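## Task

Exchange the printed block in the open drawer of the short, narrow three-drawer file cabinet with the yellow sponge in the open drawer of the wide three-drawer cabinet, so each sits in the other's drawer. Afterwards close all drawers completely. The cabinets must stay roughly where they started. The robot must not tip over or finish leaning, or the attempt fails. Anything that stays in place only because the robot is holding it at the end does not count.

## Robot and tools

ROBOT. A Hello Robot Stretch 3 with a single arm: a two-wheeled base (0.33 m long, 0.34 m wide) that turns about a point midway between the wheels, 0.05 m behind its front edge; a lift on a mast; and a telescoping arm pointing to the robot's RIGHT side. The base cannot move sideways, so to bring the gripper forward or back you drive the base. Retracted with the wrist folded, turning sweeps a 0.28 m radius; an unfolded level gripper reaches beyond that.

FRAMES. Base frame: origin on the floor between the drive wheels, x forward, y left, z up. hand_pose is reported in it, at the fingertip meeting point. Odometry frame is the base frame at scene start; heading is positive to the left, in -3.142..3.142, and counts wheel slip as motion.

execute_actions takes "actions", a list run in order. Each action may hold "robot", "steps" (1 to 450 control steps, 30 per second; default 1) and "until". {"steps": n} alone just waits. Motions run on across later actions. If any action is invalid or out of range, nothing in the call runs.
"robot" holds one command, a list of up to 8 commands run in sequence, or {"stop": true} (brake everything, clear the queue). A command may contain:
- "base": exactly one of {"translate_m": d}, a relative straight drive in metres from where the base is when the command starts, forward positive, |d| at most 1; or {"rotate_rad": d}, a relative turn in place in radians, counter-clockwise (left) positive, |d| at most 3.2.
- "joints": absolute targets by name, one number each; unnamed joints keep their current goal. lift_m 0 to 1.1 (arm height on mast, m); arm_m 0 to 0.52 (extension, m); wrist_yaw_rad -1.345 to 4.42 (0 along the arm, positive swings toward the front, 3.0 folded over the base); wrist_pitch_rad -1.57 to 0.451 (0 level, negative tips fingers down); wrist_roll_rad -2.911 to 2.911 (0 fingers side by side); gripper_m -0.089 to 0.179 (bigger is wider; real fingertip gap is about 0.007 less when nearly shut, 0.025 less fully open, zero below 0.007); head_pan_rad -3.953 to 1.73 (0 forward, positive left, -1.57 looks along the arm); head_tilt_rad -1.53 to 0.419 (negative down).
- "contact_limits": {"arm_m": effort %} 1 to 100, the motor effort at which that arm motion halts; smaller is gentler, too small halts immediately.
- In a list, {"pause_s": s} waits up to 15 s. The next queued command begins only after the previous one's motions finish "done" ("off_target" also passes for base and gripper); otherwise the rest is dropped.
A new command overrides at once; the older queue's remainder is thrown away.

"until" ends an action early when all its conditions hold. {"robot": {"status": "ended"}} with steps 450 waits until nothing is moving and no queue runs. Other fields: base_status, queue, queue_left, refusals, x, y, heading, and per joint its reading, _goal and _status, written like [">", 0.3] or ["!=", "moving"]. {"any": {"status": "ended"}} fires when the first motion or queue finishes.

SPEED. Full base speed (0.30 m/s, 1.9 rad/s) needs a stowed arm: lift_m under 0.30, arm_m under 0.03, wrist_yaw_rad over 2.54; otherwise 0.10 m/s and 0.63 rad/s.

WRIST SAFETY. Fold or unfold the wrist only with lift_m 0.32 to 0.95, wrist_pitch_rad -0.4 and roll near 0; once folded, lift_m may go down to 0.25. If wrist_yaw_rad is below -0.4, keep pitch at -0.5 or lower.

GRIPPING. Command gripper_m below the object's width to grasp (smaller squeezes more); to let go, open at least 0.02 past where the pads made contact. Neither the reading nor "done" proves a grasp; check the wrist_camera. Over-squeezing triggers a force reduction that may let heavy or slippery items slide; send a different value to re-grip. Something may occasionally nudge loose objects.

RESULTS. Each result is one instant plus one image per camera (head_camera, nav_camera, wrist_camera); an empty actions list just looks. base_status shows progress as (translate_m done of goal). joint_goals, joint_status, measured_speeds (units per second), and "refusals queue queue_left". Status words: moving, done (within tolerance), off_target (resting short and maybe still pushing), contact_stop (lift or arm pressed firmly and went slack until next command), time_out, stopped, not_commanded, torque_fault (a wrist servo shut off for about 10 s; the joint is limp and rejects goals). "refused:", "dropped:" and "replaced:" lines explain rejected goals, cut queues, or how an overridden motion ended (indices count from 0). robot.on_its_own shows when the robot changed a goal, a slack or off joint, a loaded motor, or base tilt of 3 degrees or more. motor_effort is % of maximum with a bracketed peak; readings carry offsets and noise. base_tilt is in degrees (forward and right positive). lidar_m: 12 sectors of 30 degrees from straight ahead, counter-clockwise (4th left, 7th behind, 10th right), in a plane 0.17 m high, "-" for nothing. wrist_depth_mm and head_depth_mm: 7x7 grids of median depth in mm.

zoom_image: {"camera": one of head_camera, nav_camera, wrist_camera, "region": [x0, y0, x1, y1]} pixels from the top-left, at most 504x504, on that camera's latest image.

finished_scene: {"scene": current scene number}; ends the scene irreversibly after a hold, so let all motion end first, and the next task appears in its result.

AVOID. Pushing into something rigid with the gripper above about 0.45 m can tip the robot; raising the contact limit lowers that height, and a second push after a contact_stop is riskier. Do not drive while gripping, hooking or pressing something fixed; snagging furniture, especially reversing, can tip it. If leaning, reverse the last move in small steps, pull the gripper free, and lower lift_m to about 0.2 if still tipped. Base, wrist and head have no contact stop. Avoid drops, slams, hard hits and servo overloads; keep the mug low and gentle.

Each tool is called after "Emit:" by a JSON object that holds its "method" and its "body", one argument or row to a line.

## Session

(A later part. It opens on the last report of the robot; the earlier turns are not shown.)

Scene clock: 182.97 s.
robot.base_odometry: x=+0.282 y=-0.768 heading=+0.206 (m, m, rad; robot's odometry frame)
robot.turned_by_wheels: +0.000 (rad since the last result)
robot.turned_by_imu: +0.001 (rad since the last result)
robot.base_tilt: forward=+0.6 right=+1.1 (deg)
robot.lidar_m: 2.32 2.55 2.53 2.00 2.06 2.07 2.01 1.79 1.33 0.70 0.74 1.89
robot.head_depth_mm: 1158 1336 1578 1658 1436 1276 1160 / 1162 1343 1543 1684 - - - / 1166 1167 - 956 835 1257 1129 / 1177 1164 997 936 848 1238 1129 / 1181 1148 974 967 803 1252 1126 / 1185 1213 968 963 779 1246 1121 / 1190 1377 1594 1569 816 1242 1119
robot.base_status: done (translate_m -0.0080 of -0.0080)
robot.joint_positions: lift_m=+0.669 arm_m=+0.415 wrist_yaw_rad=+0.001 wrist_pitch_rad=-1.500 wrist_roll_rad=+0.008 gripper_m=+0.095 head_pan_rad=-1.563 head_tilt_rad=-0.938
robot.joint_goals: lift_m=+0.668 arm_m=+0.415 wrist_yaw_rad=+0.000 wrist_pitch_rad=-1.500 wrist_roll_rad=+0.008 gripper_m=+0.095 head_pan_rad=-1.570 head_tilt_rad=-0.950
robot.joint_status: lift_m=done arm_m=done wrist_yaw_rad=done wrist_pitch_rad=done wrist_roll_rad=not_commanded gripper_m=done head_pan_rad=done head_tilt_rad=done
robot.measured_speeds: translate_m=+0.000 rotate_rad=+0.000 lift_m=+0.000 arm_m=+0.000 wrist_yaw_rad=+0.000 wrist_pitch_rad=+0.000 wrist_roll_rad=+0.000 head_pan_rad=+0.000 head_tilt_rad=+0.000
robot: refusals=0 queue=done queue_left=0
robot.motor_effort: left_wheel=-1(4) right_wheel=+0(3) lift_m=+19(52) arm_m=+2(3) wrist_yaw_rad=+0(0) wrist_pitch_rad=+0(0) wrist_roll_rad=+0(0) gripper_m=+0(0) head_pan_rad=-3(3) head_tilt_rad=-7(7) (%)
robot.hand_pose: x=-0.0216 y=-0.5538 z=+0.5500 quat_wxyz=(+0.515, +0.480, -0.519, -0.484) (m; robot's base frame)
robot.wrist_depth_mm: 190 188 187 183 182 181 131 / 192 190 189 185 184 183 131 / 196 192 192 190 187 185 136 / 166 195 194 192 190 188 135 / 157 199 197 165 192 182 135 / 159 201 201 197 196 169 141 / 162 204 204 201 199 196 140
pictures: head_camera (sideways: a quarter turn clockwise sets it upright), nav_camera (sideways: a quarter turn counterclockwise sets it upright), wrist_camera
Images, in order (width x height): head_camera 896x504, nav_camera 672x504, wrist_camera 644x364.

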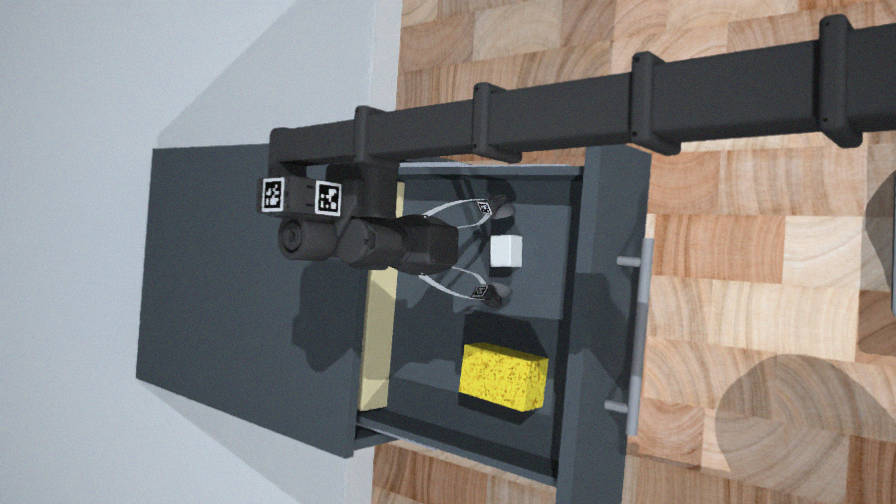

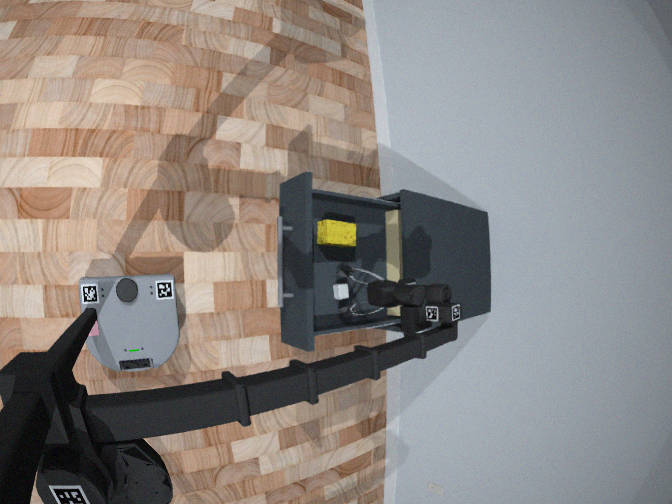

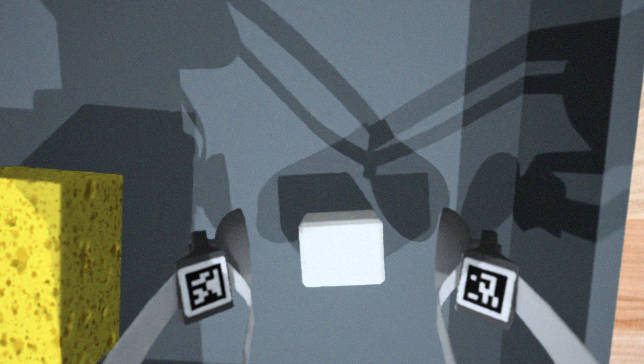

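Emit:
{"method": "execute_actions", "body": {
  "actions": [
    {"robot":{"joints":{"lift_m":0.657,"arm_m":0.412}},"steps":450,"until":{"robot":{"status":"ended"}}},
    {"robot":[{"joints":{"gripper_m":0.012}},{"joints":{"lift_m":0.8}}],"steps":450,"until":{"robot":{"status":"ended"}}}
  ]
}}

Scene clock: 191.60 s.
robot.base_odometry: x=+0.282 y=-0.768 heading=+0.207 (m, m, rad; robot's odometry frame)
robot.turned_by_wheels: +0.000 (rad since the last result)
robot.turned_by_imu: +0.002 (rad since the last result)
robot.base_tilt: forward=+0.6 right=+0.9 (deg)
robot.lidar_m: 2.32 2.55 2.54 2.00 2.07 2.07 2.01 1.79 1.34 0.70 0.74 1.89
robot.head_depth_mm: 1160 1337 1538 1689 - - - / 1162 - - 1614 1426 1263 1137 / 1169 - 953 972 839 1264 1136 / 1177 1172 993 950 847 1240 1131 / 1183 1146 976 967 806 1252 1126 / 1188 1209 969 960 779 1242 1116 / 1188 1381 1591 1565 800 1245 1113
robot.base_status: done (translate_m -0.0080 of -0.0080)
robot.joint_positions: lift_m=+0.799 arm_m=+0.412 wrist_yaw_rad=+0.001 wrist_pitch_rad=-1.501 wrist_roll_rad=+0.008 gripper_m=+0.013 head_pan_rad=-1.563 head_tilt_rad=-0.939
robot.joint_goals: lift_m=+0.800 arm_m=+0.412 wrist_yaw_rad=+0.000 wrist_pitch_rad=-1.500 wrist_roll_rad=+0.008 gripper_m=+0.012 head_pan_rad=-1.570 head_tilt_rad=-0.950
robot.joint_status: lift_m=done arm_m=done wrist_yaw_rad=done wrist_pitch_rad=done wrist_roll_rad=not_commanded gripper_m=done head_pan_rad=done head_tilt_rad=done
robot.measured_speeds: translate_m=+0.000 rotate_rad=+0.000 lift_m=+0.000 arm_m=+0.000 wrist_yaw_rad=+0.000 wrist_pitch_rad=+0.000 wrist_roll_rad=+0.000 head_pan_rad=+0.000 head_tilt_rad=+0.000
robot: refusals=0 queue=done queue_left=0
robot.motor_effort: left_wheel=-1(2) right_wheel=+1(2) lift_m=+53(57) arm_m=-3(4) wrist_yaw_rad=-1(0) wrist_pitch_rad=+0(1) wrist_roll_rad=+0(0) gripper_m=-11(97) head_pan_rad=-3(4) head_tilt_rad=-6(7) (%)
robot.hand_pose: x=-0.0216 y=-0.5510 z=+0.6808 quat_wxyz=(+0.515, +0.480, -0.519, -0.484) (m; robot's base frame)
robot.wrist_depth_mm: 306 319 312 312 307 806 815 / 305 321 320 316 313 835 814 / 311 330 329 319 319 843 844 / 311 286 326 328 322 829 852 / 315 291 334 156 283 859 854 / 318 346 341 158 - 881 887 / 320 349 350 341 340 889 896
pictures: head_camera (sideways: a quarter turn clockwise sets it upright), nav_camera (sideways: a quarter turn counterclockwise sets it upright), wrist_camera
Images, in order (width x height): head_camera 896x504, nav_camera 672x504, wrist_camera 644x364.

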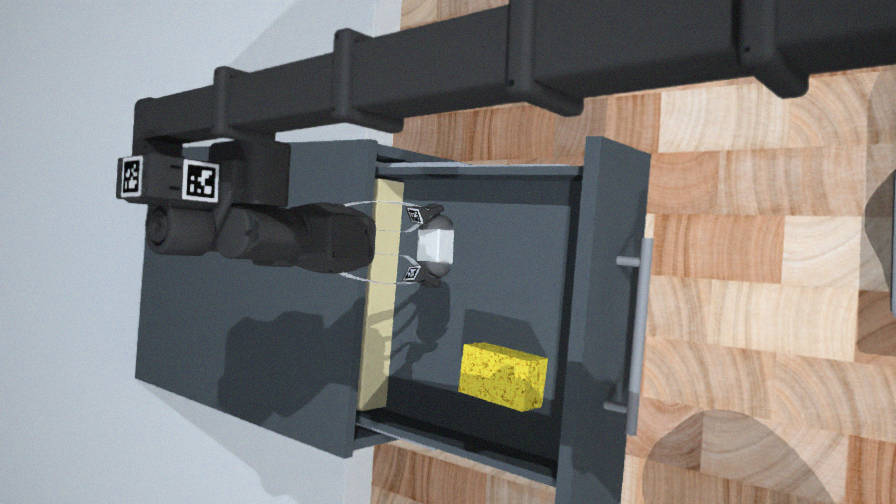

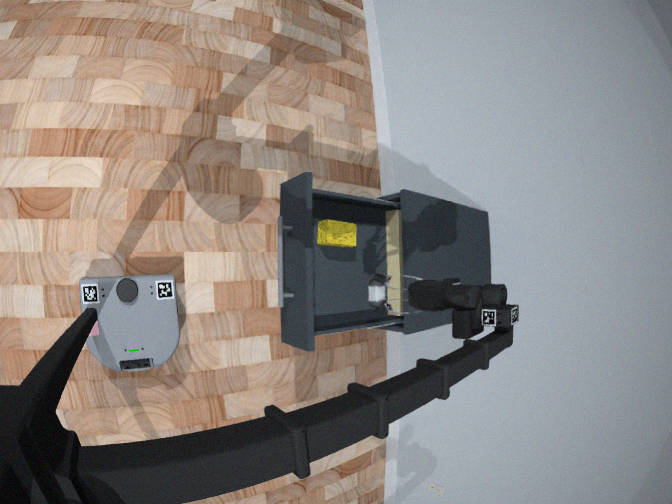

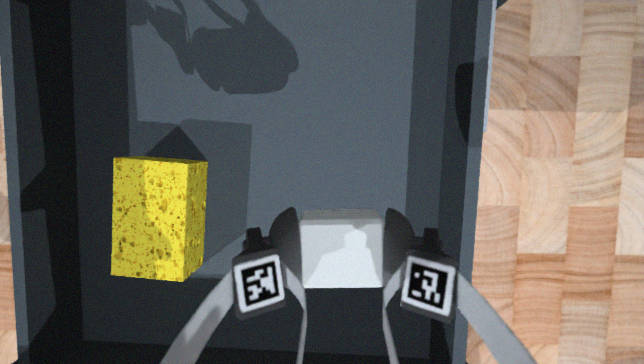

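Emit:
{"method": "execute_actions", "body": {
  "actions": [
    {"robot":[{"base":{"translate_m":0.09},"joints":{"arm_m":0.05,"wrist_yaw_rad":1.57}},{"joints":{"wrist_pitch_rad":-0.4,"lift_m":0.6}},{"joints":{"wrist_yaw_rad":2.9,"lift_m":0.39,"arm_m":0.1}}],"steps":450,"until":{"robot":{"status":"ended"}}}
  ]
}}

Scene clock: 205.70 s.
robot.base_odometry: x=+0.370 y=-0.749 heading=+0.207 (m, m, rad; robot's odometry frame)
robot.turned_by_wheels: +0.000 (rad since the last result)
robot.turned_by_imu: +0.002 (rad since the last result)
robot.base_tilt: forward=+0.6 right=+0.9 (deg)
robot.lidar_m: 2.24 2.48 2.53 2.01 2.06 2.16 2.10 1.79 0.73 0.71 1.36 1.89
robot.head_depth_mm: 1160 1349 1582 1656 1442 1271 1141 / 1170 1210 969 992 819 1244 1137 / 1175 1165 992 980 852 1277 1138 / 1180 1155 980 970 804 1284 1123 / 1187 1152 971 970 785 1278 1138 / 1195 1372 1549 1582 801 1249 1120 / 1197 1387 1637 1601 1402 1241 1112
robot.base_status: done (translate_m +0.0900 of +0.0900)
robot.joint_positions: lift_m=+0.391 arm_m=+0.100 wrist_yaw_rad=+2.898 wrist_pitch_rad=-0.420 wrist_roll_rad=+0.008 gripper_m=+0.013 head_pan_rad=-1.563 head_tilt_rad=-0.939
robot.joint_goals: lift_m=+0.390 arm_m=+0.100 wrist_yaw_rad=+2.900 wrist_pitch_rad=-0.400 wrist_roll_rad=+0.008 gripper_m=+0.012 head_pan_rad=-1.570 head_tilt_rad=-0.950
robot.joint_status: lift_m=done arm_m=done wrist_yaw_rad=done wrist_pitch_rad=done wrist_roll_rad=not_commanded gripper_m=done head_pan_rad=done head_tilt_rad=done
robot.measured_speeds: translate_m=+0.000 rotate_rad=+0.000 lift_m=+0.000 arm_m=+0.000 wrist_yaw_rad=+0.000 wrist_pitch_rad=+0.000 wrist_roll_rad=+0.000 head_pan_rad=+0.000 head_tilt_rad=+0.000
robot: refusals=0 queue=done queue_left=0
robot.motor_effort: left_wheel=-2(1) right_wheel=+0(4) lift_m=+20(51) arm_m=+2(3) wrist_yaw_rad=+3(5) wrist_pitch_rad=+6(5) wrist_roll_rad=+0(0) gripper_m=-11(11) head_pan_rad=-3(4) head_tilt_rad=-6(6) (%)
robot.hand_pose: x=+0.0329 y=-0.0271 z=+0.4029 quat_wxyz=(+0.231, +0.707, +0.061, +0.666) (m; robot's base frame)
robot.wrist_depth_mm: - - - - - - - / - - - - - - - / - - - - - - - / - 993 981 968 977 972 956 / 806 804 835 156 768 779 777 / 687 685 - 158 - 653 651 / 588 - - 575 564 569 560
pictures: head_camera (sideways: a quarter turn clockwise sets it upright), nav_camera (sideways: a quarter turn counterclockwise sets it upright), wrist_camera
Images, in order (width x height): head_camera 896x504, nav_camera 672x504, wrist_camera 644x364.

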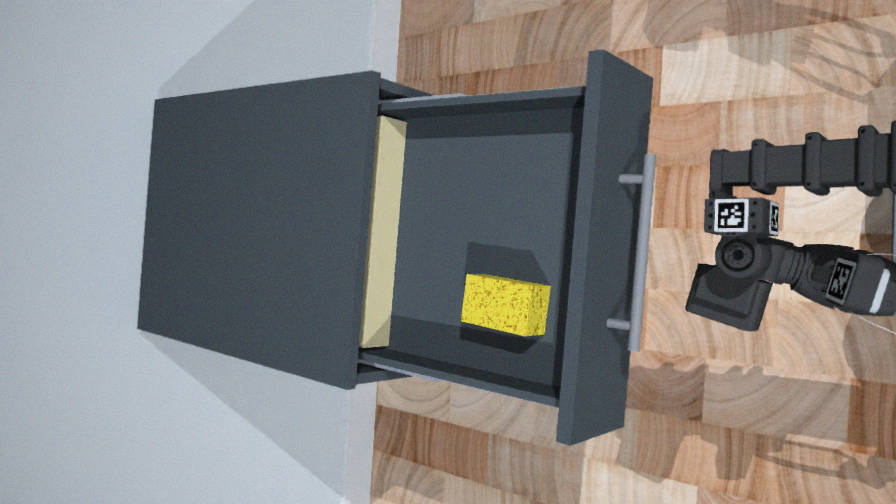

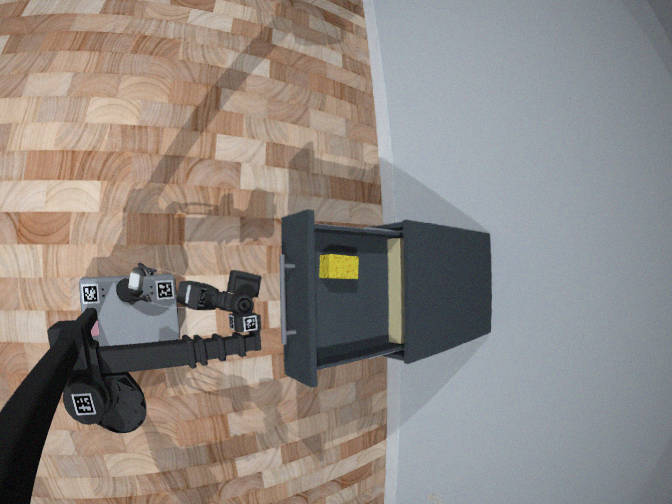

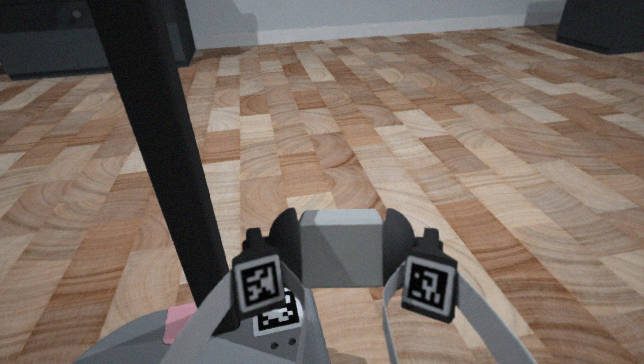

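Emit:
{"method": "execute_actions", "body": {
  "actions": [
    {"robot":{"joints":{"arm_m":0.42,"wrist_yaw_rad":3.1},"contact_limits":{"arm_m":25}},"steps":450,"until":{"robot":{"status":"ended"}}}
  ]
}}

Scene clock: 217.40 s.
robot.base_odometry: x=+0.370 y=-0.749 heading=+0.206 (m, m, rad; robot's odometry frame)
robot.turned_by_wheels: +0.000 (rad since the last result)
robot.turned_by_imu: +0.001 (rad since the last result)
robot.base_tilt: forward=+0.6 right=+0.9 (deg)
robot.lidar_m: 2.24 2.47 2.52 2.01 2.07 2.16 2.10 1.80 0.72 0.71 1.36 1.89
robot.head_depth_mm: 1168 1341 1577 1648 1438 1273 1141 / 1168 1211 968 956 1410 1268 1139 / 1172 1163 987 926 1332 1262 1126 / 1174 1161 980 916 1344 1244 1128 / 1187 1150 973 926 1344 1258 1122 / 1193 1377 1548 1546 1413 1256 1124 / 1196 1381 1640 1599 1398 1241 1114
robot.base_status: done (translate_m +0.0900 of +0.0900)
robot.joint_positions: lift_m=+0.390 arm_m=+0.420 wrist_yaw_rad=+3.102 wrist_pitch_rad=-0.420 wrist_roll_rad=+0.009 gripper_m=+0.013 head_pan_rad=-1.563 head_tilt_rad=-0.940
robot.joint_goals: lift_m=+0.390 arm_m=+0.420 wrist_yaw_rad=+3.100 wrist_pitch_rad=-0.400 wrist_roll_rad=+0.009 gripper_m=+0.012 head_pan_rad=-1.570 head_tilt_rad=-0.950
robot.joint_status: lift_m=done arm_m=done wrist_yaw_rad=done wrist_pitch_rad=done wrist_roll_rad=not_commanded gripper_m=done head_pan_rad=done head_tilt_rad=done
robot.measured_speeds: translate_m=+0.000 rotate_rad=+0.000 lift_m=+0.000 arm_m=+0.000 wrist_yaw_rad=+0.000 wrist_pitch_rad=+0.000 wrist_roll_rad=+0.000 head_pan_rad=+0.000 head_tilt_rad=+0.000
robot: refusals=0 queue=done queue_left=0
robot.motor_effort: left_wheel=-3(2) right_wheel=+3(4) lift_m=+29(30) arm_m=+3(12) wrist_yaw_rad=-2(13) wrist_pitch_rad=+6(6) wrist_roll_rad=+0(0) gripper_m=-11(11) head_pan_rad=-4(4) head_tilt_rad=-6(7) (%)
robot.contact_limits: arm_m 25 (drawing in: default 19, maximum 30; extending or still: default 24, maximum 40)
robot.hand_pose: x=-0.0124 y=-0.3405 z=+0.4026 quat_wxyz=(+0.162, +0.697, +0.133, +0.686) (m; robot's base frame)
robot.wrist_depth_mm: - - - - - - - / - - - - - - - / - - - - - - - / - - - - 979 955 963 / 820 801 - 156 771 768 762 / 686 681 - 157 - 652 644 / 589 580 - - 570 562 561
pictures: head_camera (sideways: a quarter turn clockwise sets it upright), nav_camera (sideways: a quarter turn counterclockwise sets it upright), wrist_camera
Images, in order (width x height): head_camera 896x504, nav_camera 672x504, wrist_camera 644x364.

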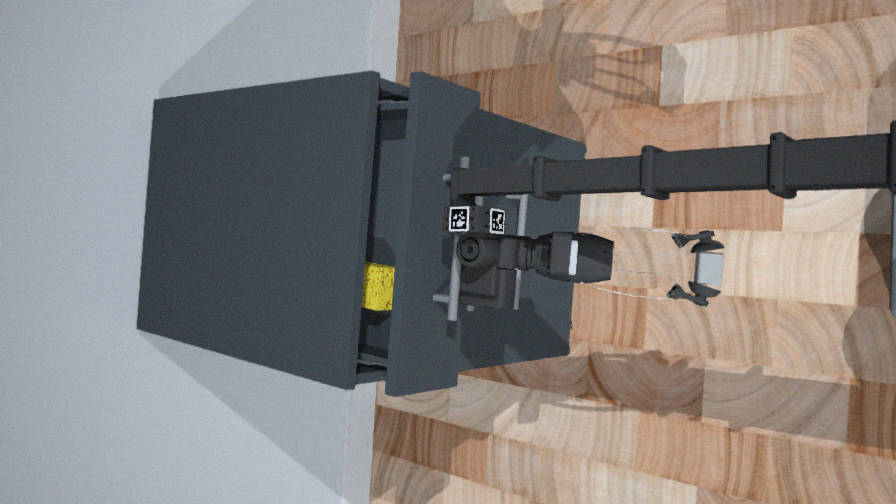

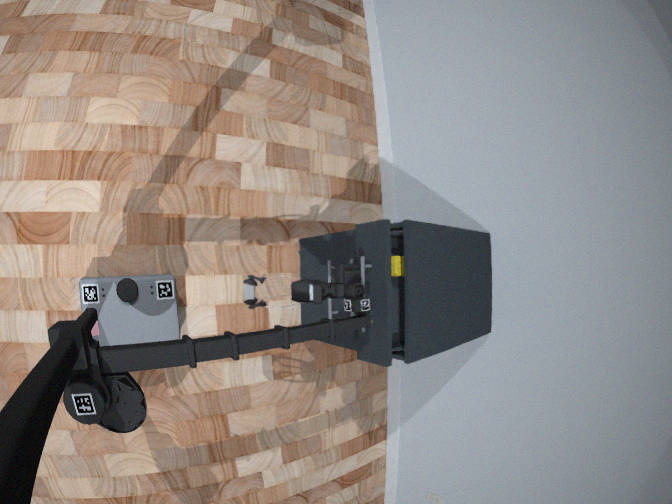

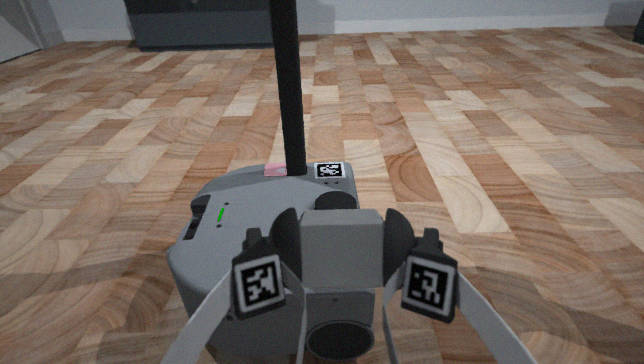

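Emit:
{"method": "execute_actions", "body": {
  "actions": [
    {"robot":{"joints":{"arm_m":0.47},"contact_limits":{"arm_m":15}},"steps":450,"until":{"robot":{"status":"ended"}}},
    {"robot":{"joints":{"arm_m":0.5},"contact_limits":{"arm_m":15}},"steps":450,"until":{"robot":{"status":"ended"}}}
  ]
}}

Scene clock: 223.67 s.
robot.base_odometry: x=+0.370 y=-0.749 heading=+0.207 (m, m, rad; robot's odometry frame)
robot.turned_by_wheels: +0.000 (rad since the last result)
robot.turned_by_imu: +0.001 (rad since the last result)
robot.base_tilt: forward=+0.6 right=+1.1 (deg)
robot.lidar_m: 2.23 2.48 2.53 2.01 2.06 2.16 2.10 1.79 0.73 0.71 1.35 1.89
robot.head_depth_mm: 1161 1342 1577 1646 1446 1273 1142 / 1168 1209 970 1066 1406 1271 1141 / 1175 1162 957 1036 1340 1281 1136 / 1174 1154 955 990 1350 1243 1130 / 1189 1147 949 1066 1343 1254 1124 / 1188 1377 1547 1583 1404 1251 1118 / 1194 1378 1640 1601 1399 1240 1118
robot.base_status: done (translate_m +0.0900 of +0.0900)
robot.joint_positions: lift_m=+0.390 arm_m=+0.500 wrist_yaw_rad=+3.102 wrist_pitch_rad=-0.419 wrist_roll_rad=+0.009 gripper_m=+0.013 head_pan_rad=-1.563 head_tilt_rad=-0.940
robot.joint_goals: lift_m=+0.390 arm_m=+0.500 wrist_yaw_rad=+3.100 wrist_pitch_rad=-0.400 wrist_roll_rad=+0.009 gripper_m=+0.012 head_pan_rad=-1.570 head_tilt_rad=-0.950
robot.joint_status: lift_m=done arm_m=done wrist_yaw_rad=done wrist_pitch_rad=done wrist_roll_rad=not_commanded gripper_m=done head_pan_rad=done head_tilt_rad=done
robot.measured_speeds: translate_m=+0.000 rotate_rad=+0.000 lift_m=+0.000 arm_m=+0.000 wrist_yaw_rad=+0.000 wrist_pitch_rad=+0.000 wrist_roll_rad=+0.000 head_pan_rad=+0.000 head_tilt_rad=+0.000
robot: refusals=0 queue=done queue_left=0
robot.motor_effort: left_wheel=-2(3) right_wheel=+0(5) lift_m=+29(28) arm_m=+3(4) wrist_yaw_rad=-3(4) wrist_pitch_rad=+6(6) wrist_roll_rad=+0(0) gripper_m=-10(11) head_pan_rad=-4(4) head_tilt_rad=-7(6) (%)
robot.contact_limits: arm_m 15 (drawing in: default 19, maximum 30; extending or still: default 24, maximum 40)
robot.hand_pose: x=-0.0124 y=-0.4203 z=+0.4028 quat_wxyz=(+0.161, +0.697, +0.133, +0.686) (m; robot's base frame)
robot.wrist_depth_mm: - - - - - - - / - - - - - - - / - - - - - - - / - 989 - - 975 942 927 / 842 827 - 155 782 768 766 / 700 683 - 158 - 662 660 / 592 588 575 571 569 562 570
pictures: head_camera (sideways: a quarter turn clockwise sets it upright), nav_camera (sideways: a quarter turn counterclockwise sets it upright), wrist_camera
Images, in order (width x height): head_camera 896x504, nav_camera 672x504, wrist_camera 644x364.

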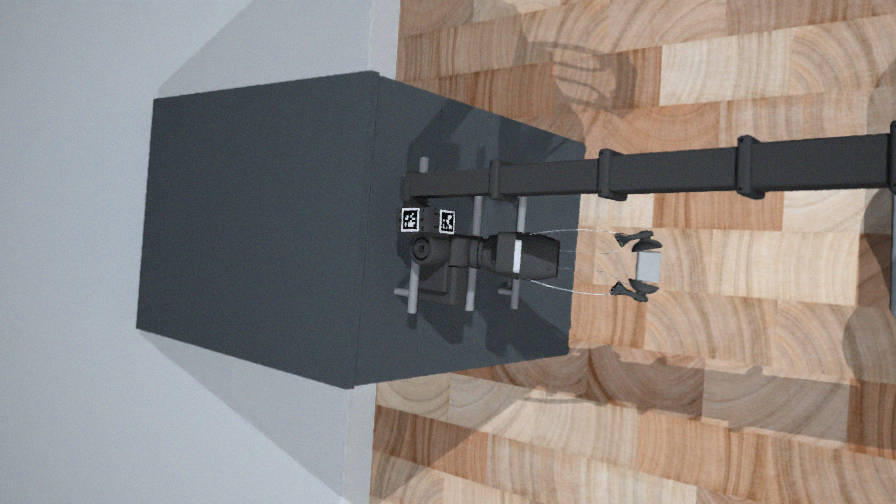

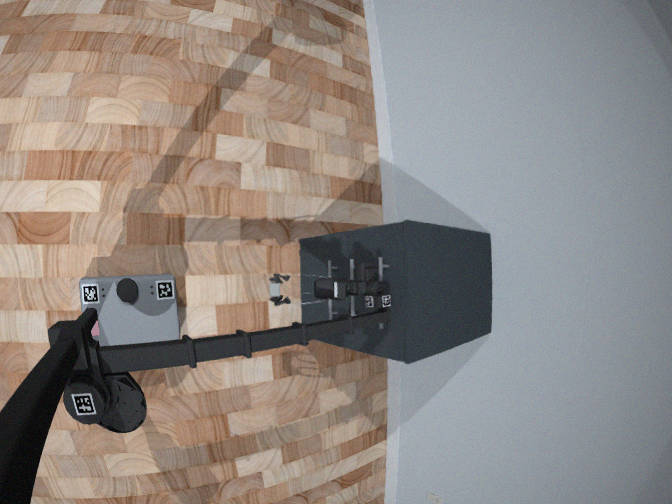

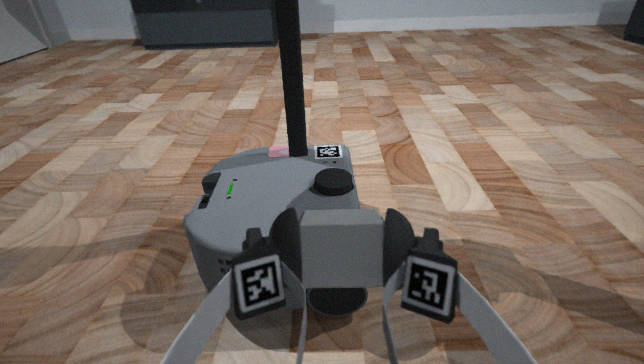

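Emit:
{"method": "execute_actions", "body": {
  "actions": [
    {"robot":{"joints":{"arm_m":0.52},"contact_limits":{"arm_m":12}},"steps":450,"until":{"robot":{"status":"ended"}}}
  ]
}}

Emit:
{"method": "execute_actions", "body": {
  "actions": [
    {"robot":[{"joints":{"arm_m":0.4}},{"joints":{"arm_m":0.0,"lift_m":0.28,"wrist_yaw_rad":2.9}}],"steps":450,"until":{"robot":{"status":"ended"}}}
  ]
}}

Scene clock: 228.10 s.
robot.base_odometry: x=+0.370 y=-0.749 heading=+0.206 (m, m, rad; robot's odometry frame)
robot.turned_by_wheels: +0.000 (rad since the last result)
robot.turned_by_imu: +0.001 (rad since the last result)
robot.base_tilt: forward=+0.7 right=+1.0 (deg)
robot.lidar_m: 2.24 2.48 2.53 2.01 2.06 2.16 2.10 1.79 0.73 0.71 1.36 1.90
robot.head_depth_mm: 1163 1337 1583 1653 1443 1275 1142 / 1167 1209 969 1071 1419 1270 1138 / 1174 1163 960 1041 1343 1283 1133 / 1182 1152 956 987 1360 1240 1127 / 1184 1148 949 1064 1338 1255 1121 / 1190 1379 1551 1581 1403 1246 1120 / 1192 1380 1638 1604 1397 1242 1117
robot.base_status: done (translate_m +0.0900 of +0.0900)
robot.joint_positions: lift_m=+0.390 arm_m=+0.501 wrist_yaw_rad=+3.102 wrist_pitch_rad=-0.419 wrist_roll_rad=+0.009 gripper_m=+0.013 head_pan_rad=-1.563 head_tilt_rad=-0.940
robot.joint_goals: lift_m=+0.390 arm_m=+0.501 wrist_yaw_rad=+3.100 wrist_pitch_rad=-0.400 wrist_roll_rad=+0.009 gripper_m=+0.012 head_pan_rad=-1.570 head_tilt_rad=-0.950
robot.joint_status: lift_m=done arm_m=contact_stop wrist_yaw_rad=done wrist_pitch_rad=done wrist_roll_rad=not_commanded gripper_m=done head_pan_rad=done head_tilt_rad=done
robot.measured_speeds: translate_m=+0.000 rotate_rad=+0.002 lift_m=+0.000 arm_m=-0.003 wrist_yaw_rad=+0.000 wrist_pitch_rad=+0.000 wrist_roll_rad=+0.000 head_pan_rad=+0.000 head_tilt_rad=+0.000
robot: refusals=0 queue=dropped queue_left=0
robot.on_its_own: arm_m is slack since a contact_stop, until your next command for it (your +0.520 is given up)
robot.motor_effort: left_wheel=-3(4) right_wheel=+2(2) lift_m=+30(31) arm_m=+3(14) wrist_yaw_rad=-2(3) wrist_pitch_rad=+6(6) wrist_roll_rad=+0(0) gripper_m=-11(11) head_pan_rad=-4(3) head_tilt_rad=-6(6) (%)
robot.contact_limits: arm_m 12 (drawing in: default 19, maximum 30; extending or still: default 24, maximum 40)
robot.hand_pose: x=-0.0124 y=-0.4218 z=+0.4027 quat_wxyz=(+0.161, +0.697, +0.133, +0.686) (m; robot's base frame)
robot.wrist_depth_mm: - - - - - - - / - - - - - - - / - - - - - - - / - - - - 966 971 941 / 828 827 - 156 797 764 775 / 696 683 - 157 - 651 652 / 592 578 572 579 567 570 556
pictures: head_camera (sideways: a quarter turn clockwise sets it upright), nav_camera (sideways: a quarter turn counterclockwise sets it upright), wrist_camera
Images, in order (width x height): head_camera 896x504, nav_camera 672x504, wrist_camera 644x364.

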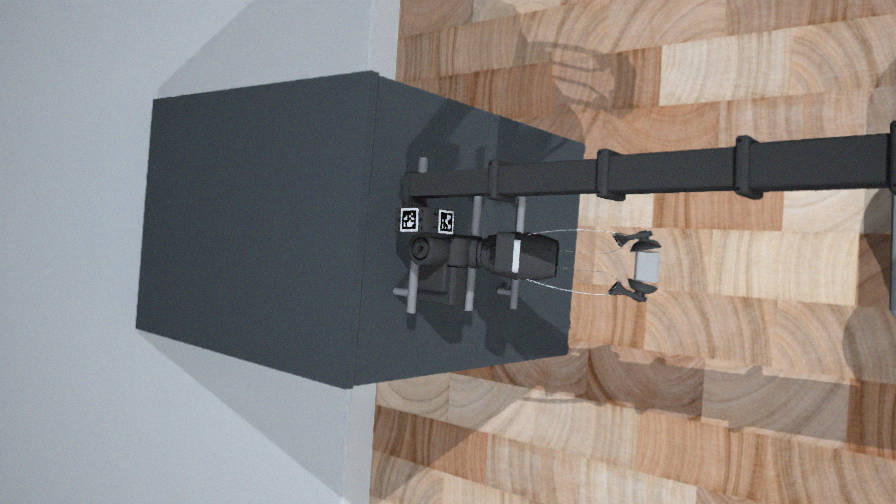

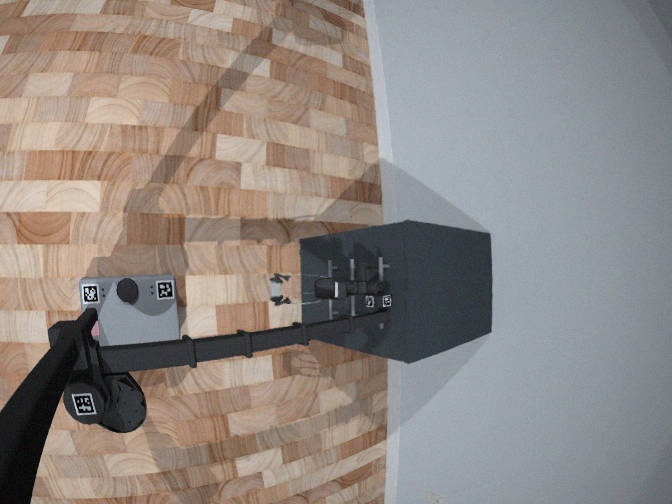

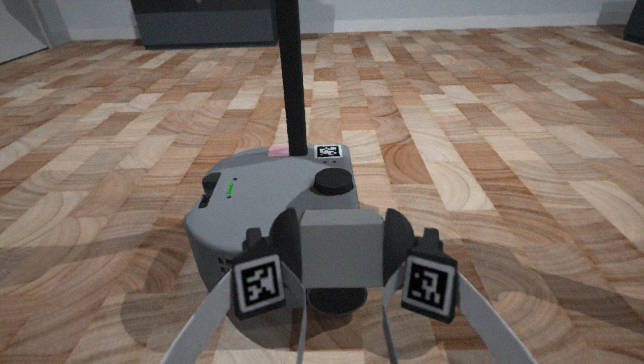

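Scene clock: 233.93 s.
robot.base_odometry: x=+0.370 y=-0.749 heading=+0.207 (m, m, rad; robot's odometry frame)
robot.turned_by_wheels: +0.000 (rad since the last result)
robot.turned_by_imu: +0.002 (rad since the last result)
robot.base_tilt: forward=+0.7 right=+1.0 (deg)
robot.lidar_m: 2.23 2.48 2.54 2.01 2.07 2.17 2.09 1.79 0.73 0.71 1.36 1.90
robot.head_depth_mm: 1163 1345 1582 1659 1436 1272 1142 / 1169 1215 967 1072 1408 1268 1138 / 1174 1165 959 1041 1338 1266 1153 / 1180 1153 956 1055 1346 1262 1156 / 1184 1150 952 1062 1339 1261 1144 / 1192 1379 1546 1581 1406 1246 1122 / 1193 1384 1630 1597 1404 1240 1118
robot.base_status: done (translate_m +0.0900 of +0.0900)
robot.joint_positions: lift_m=+0.281 arm_m=+0.000 wrist_yaw_rad=+2.902 wrist_pitch_rad=-0.419 wrist_roll_rad=+0.009 gripper_m=+0.013 head_pan_rad=-1.563 head_tilt_rad=-0.940
robot.joint_goals: lift_m=+0.280 arm_m=+0.000 wrist_yaw_rad=+2.900 wrist_pitch_rad=-0.400 wrist_roll_rad=+0.009 gripper_m=+0.012 head_pan_rad=-1.570 head_tilt_rad=-0.950
robot.joint_status: lift_m=done arm_m=done wrist_yaw_rad=done wrist_pitch_rad=done wrist_roll_rad=not_commanded gripper_m=done head_pan_rad=done head_tilt_rad=done
robot.measured_speeds: translate_m=+0.000 rotate_rad=+0.000 lift_m=+0.000 arm_m=+0.000 wrist_yaw_rad=+0.000 wrist_pitch_rad=+0.000 wrist_roll_rad=+0.000 head_pan_rad=+0.000 head_tilt_rad=+0.000
robot: refusals=0 queue=done queue_left=0
robot.motor_effort: left_wheel=-2(1) right_wheel=+1(1) lift_m=+20(29) arm_m=-3(5) wrist_yaw_rad=-3(5) wrist_pitch_rad=+6(6) wrist_roll_rad=+0(0) gripper_m=-11(11) head_pan_rad=-4(3) head_tilt_rad=-6(6) (%)
robot.hand_pose: x=+0.0319 y=+0.0726 z=+0.2931 quat_wxyz=(+0.229, +0.707, +0.063, +0.666) (m; robot's base frame)
robot.wrist_depth_mm: - - - - - - - / - - - - - - - / - - - - 997 965 980 / 813 - 779 793 774 748 741 / 658 - 652 155 625 606 594 / 540 526 - 157 - 517 506 / 475 - - 445 451 450 443
pictures: head_camera (sideways: a quarter turn clockwise sets it upright), nav_camera (sideways: a quarter turn counterclockwise sets it upright), wrist_camera
Images, in order (width x height): head_camera 896x504, nav_camera 672x504, wrist_camera 644x364.

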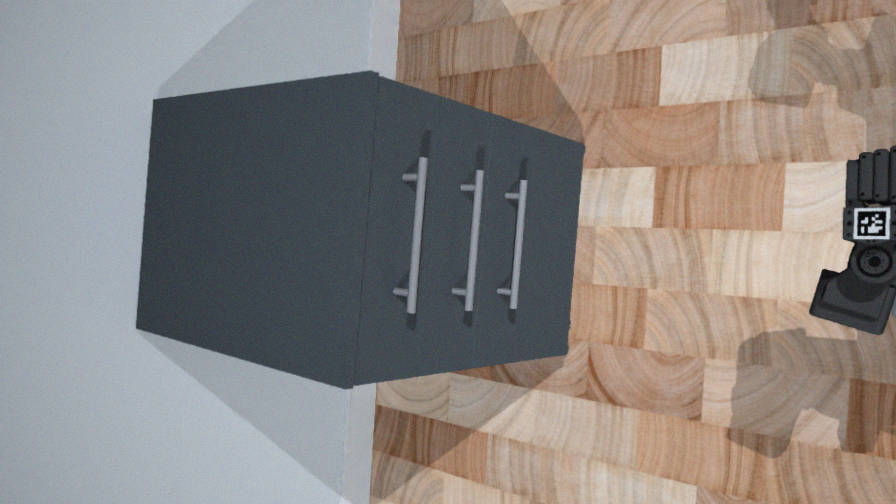

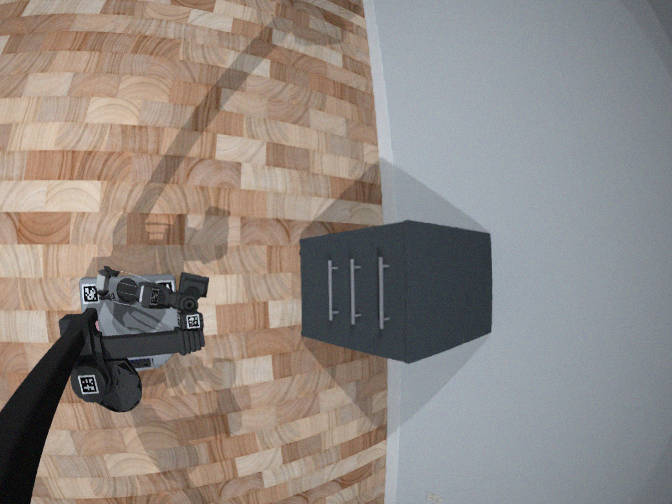

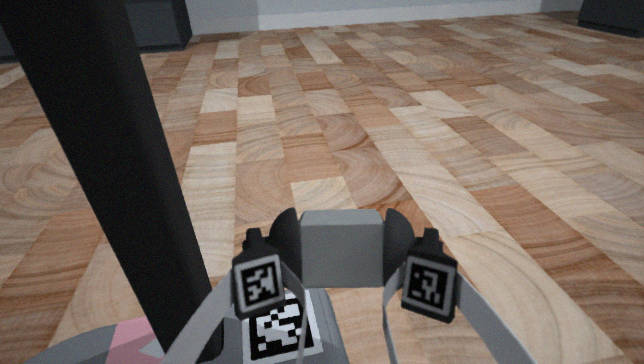

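Emit:
{"method": "execute_actions", "body": {
  "actions": [
    {"robot":[{"base":{"rotate_rad":2.142}},{"base":{"translate_m":1.0}},{"base":{"translate_m":0.396},"joints":{"lift_m":0.9,"head_tilt_rad":-0.6}},{"base":{"rotate_rad":0.973},"joints":{"wrist_yaw_rad":1.57}},{"joints":{"lift_m":1.1,"wrist_pitch_rad":-0.3}},{"joints":{"arm_m":0.49}},{"joints":{"wrist_pitch_rad":-1.5}},{"joints":{"lift_m":0.9}}],"steps":450,"until":{"robot":{"status":"ended"}}},
    {"steps":450,"until":{"robot":{"queue_left":["<=",2]}}}
  ]
}}

Emit:
{"method": "execute_actions", "body": {
  "actions": [
    {"steps":450,"until":{"robot":{"status":"ended"}}}
  ]
}}

Scene clock: 262.27 s.
robot.base_odometry: x=-0.609 y=+0.246 heading=-2.962 (m, m, rad; robot's odometry frame)
robot.turned_by_wheels: +3.115 (rad since the last result)
robot.turned_by_imu: +3.108 (rad since the last result)
robot.base_tilt: forward=+0.6 right=+0.9 (deg)
robot.lidar_m: 1.29 1.36 1.87 2.15 1.94 3.11 2.76 1.85 0.84 0.81 0.84 1.35
robot.head_depth_mm: - - - - - 661 1306 / - - - - - 667 1274 / - - - - - 667 1268 / 1082 1154 815 - - 669 1266 / 1092 1150 847 800 - - 1248 / 1099 1150 842 802 - - 1220 / 1096 1149 829 801 - - 1215
robot.base_status: done (rotate_rad +0.9729 of +0.9730)
robot.joint_positions: lift_m=+1.099 arm_m=+0.000 wrist_yaw_rad=+1.572 wrist_pitch_rad=-0.321 wrist_roll_rad=+0.009 gripper_m=+0.013 head_pan_rad=-1.563 head_tilt_rad=-0.606
robot.joint_goals: lift_m=+1.100 arm_m=+0.000 wrist_yaw_rad=+1.570 wrist_pitch_rad=-0.300 wrist_roll_rad=+0.009 gripper_m=+0.012 head_pan_rad=-1.570 head_tilt_rad=-0.600
robot.joint_status: lift_m=done arm_m=done wrist_yaw_rad=done wrist_pitch_rad=done wrist_roll_rad=not_commanded gripper_m=done head_pan_rad=done head_tilt_rad=done
robot.measured_speeds: translate_m=+0.000 rotate_rad=+0.000 lift_m=+0.000 arm_m=+0.000 wrist_yaw_rad=+0.000 wrist_pitch_rad=+0.000 wrist_roll_rad=+0.000 head_pan_rad=+0.000 head_tilt_rad=+0.000
robot: refusals=0 queue=running queue_left=2
robot.motor_effort: left_wheel=-2(6) right_wheel=+2(7) lift_m=+53(55) arm_m=-3(3) wrist_yaw_rad=-3(4) wrist_pitch_rad=+7(8) wrist_roll_rad=+0(0) gripper_m=-11(11) head_pan_rad=-4(3) head_tilt_rad=+3(29) (%)
robot.hand_pose: x=+0.2142 y=-0.1450 z=+1.1345 quat_wxyz=(+0.572, +0.575, -0.415, +0.412) (m; robot's base frame)
robot.wrist_depth_mm: - - - - - - - / - - - - - - - / - - - - - - - / - - - - - - - / - - - 156 - - 429 / - - - 158 - - 442 / - - - - - - 438
pictures: head_camera (sideways: a quarter turn clockwise sets it upright), nav_camera (sideways: a quarter turn counterclockwise sets it upright), wrist_camera
Images, in order (width x height): head_camera 896x504, nav_camera 672x504, wrist_camera 644x364.

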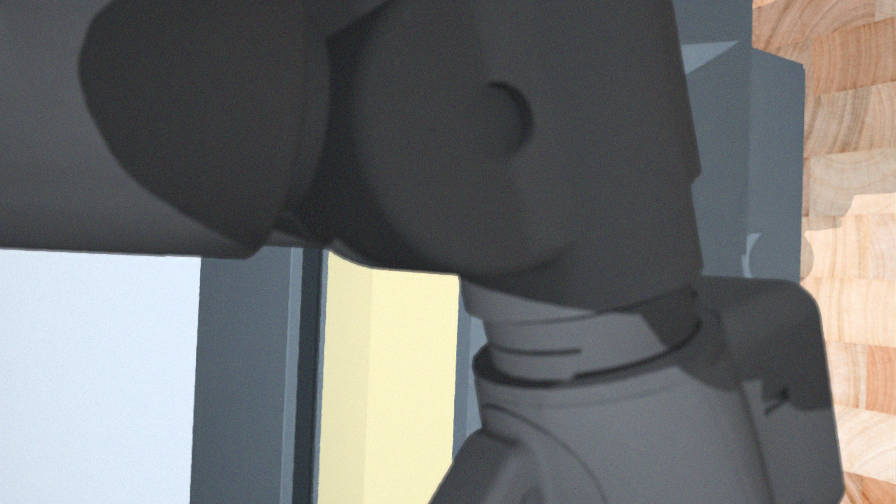

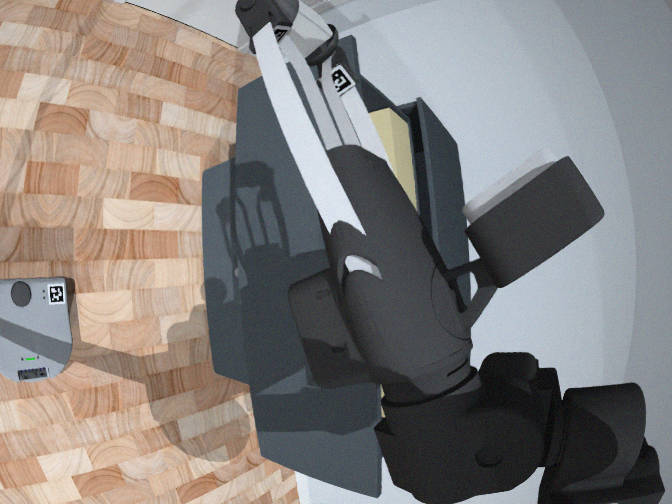

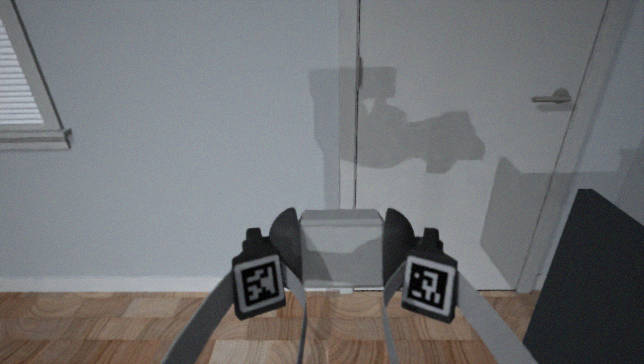

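Scene clock: 270.87 s.
robot.base_odometry: x=-0.609 y=+0.246 heading=-2.962 (m, m, rad; robot's odometry frame)
robot.turned_by_wheels: +0.000 (rad since the last result)
robot.turned_by_imu: +0.002 (rad since the last result)
robot.base_tilt: forward=+0.6 right=+0.9 (deg)
robot.lidar_m: 1.30 1.36 1.87 2.14 1.95 3.10 2.76 1.85 0.85 0.81 0.84 1.35
robot.head_depth_mm: 1091 1164 855 800 - - 1280 / 1091 1161 887 526 564 645 1273 / 1096 1148 - 525 563 646 1265 / 1096 1150 855 525 563 646 1269 / 1090 1148 846 525 563 645 1266 / 1094 1150 839 787 564 645 1263 / 1093 1146 828 787 563 646 1270
robot.base_status: done (rotate_rad +0.9729 of +0.9730)
robot.joint_positions: lift_m=+0.901 arm_m=+0.490 wrist_yaw_rad=+1.571 wrist_pitch_rad=-1.495 wrist_roll_rad=+0.009 gripper_m=+0.013 head_pan_rad=-1.563 head_tilt_rad=-0.606
robot.joint_goals: lift_m=+0.900 arm_m=+0.490 wrist_yaw_rad=+1.570 wrist_pitch_rad=-1.500 wrist_roll_rad=+0.009 gripper_m=+0.012 head_pan_rad=-1.570 head_tilt_rad=-0.600
robot.joint_status: lift_m=done arm_m=done wrist_yaw_rad=done wrist_pitch_rad=done wrist_roll_rad=not_commanded gripper_m=done head_pan_rad=done head_tilt_rad=done
robot.measured_speeds: translate_m=+0.000 rotate_rad=+0.000 lift_m=+0.000 arm_m=+0.000 wrist_yaw_rad=+0.000 wrist_pitch_rad=+0.000 wrist_roll_rad=+0.000 head_pan_rad=+0.000 head_tilt_rad=+0.000
robot: refusals=0 queue=done queue_left=0
robot.motor_effort: left_wheel=-2(2) right_wheel=+2(2) lift_m=+21(54) arm_m=+3(2) wrist_yaw_rad=-1(3) wrist_pitch_rad=-1(6) wrist_roll_rad=+0(0) gripper_m=-11(11) head_pan_rad=-4(4) head_tilt_rad=+3(4) (%)
robot.hand_pose: x=-0.0261 y=-0.6349 z=+0.7820 quat_wxyz=(+0.707, +0.706, -0.029, +0.023) (m; robot's base frame)
robot.wrist_depth_mm: 187 230 228 226 223 220 155 / 187 234 232 231 227 226 157 / 185 237 234 233 230 228 157 / 184 238 236 235 232 229 158 / 184 242 241 156 235 233 158 / 183 246 244 159 - 232 158 / 183 247 248 246 242 231 160
pictures: head_camera (sideways: a quarter turn clockwise sets it upright), nav_camera (sideways: a quarter turn counterclockwise sets it upright), wrist_camera
Images, in order (width x height): head_camera 896x504, nav_camera 672x504, wrist_camera 644x364.

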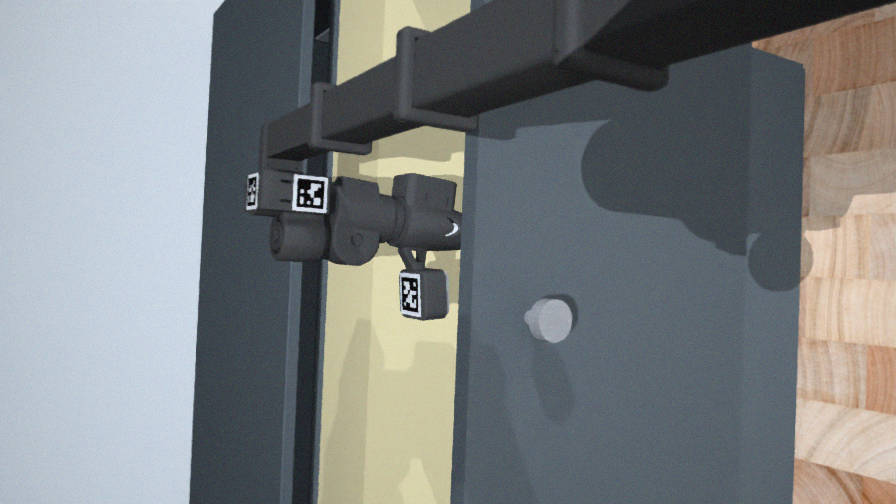

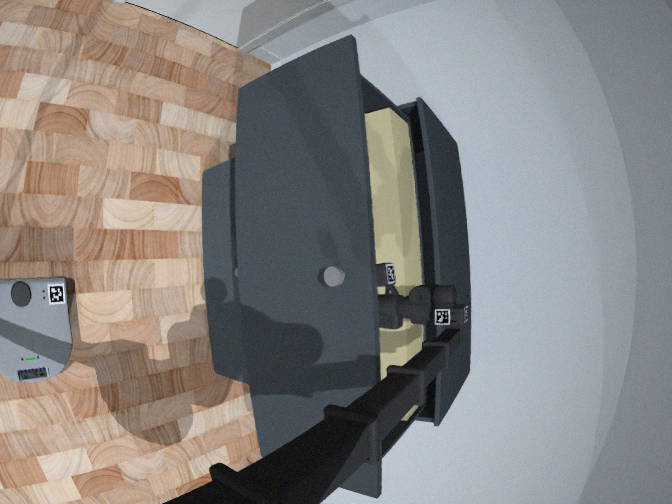

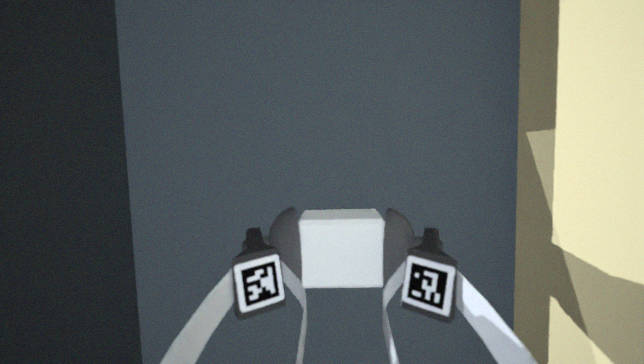

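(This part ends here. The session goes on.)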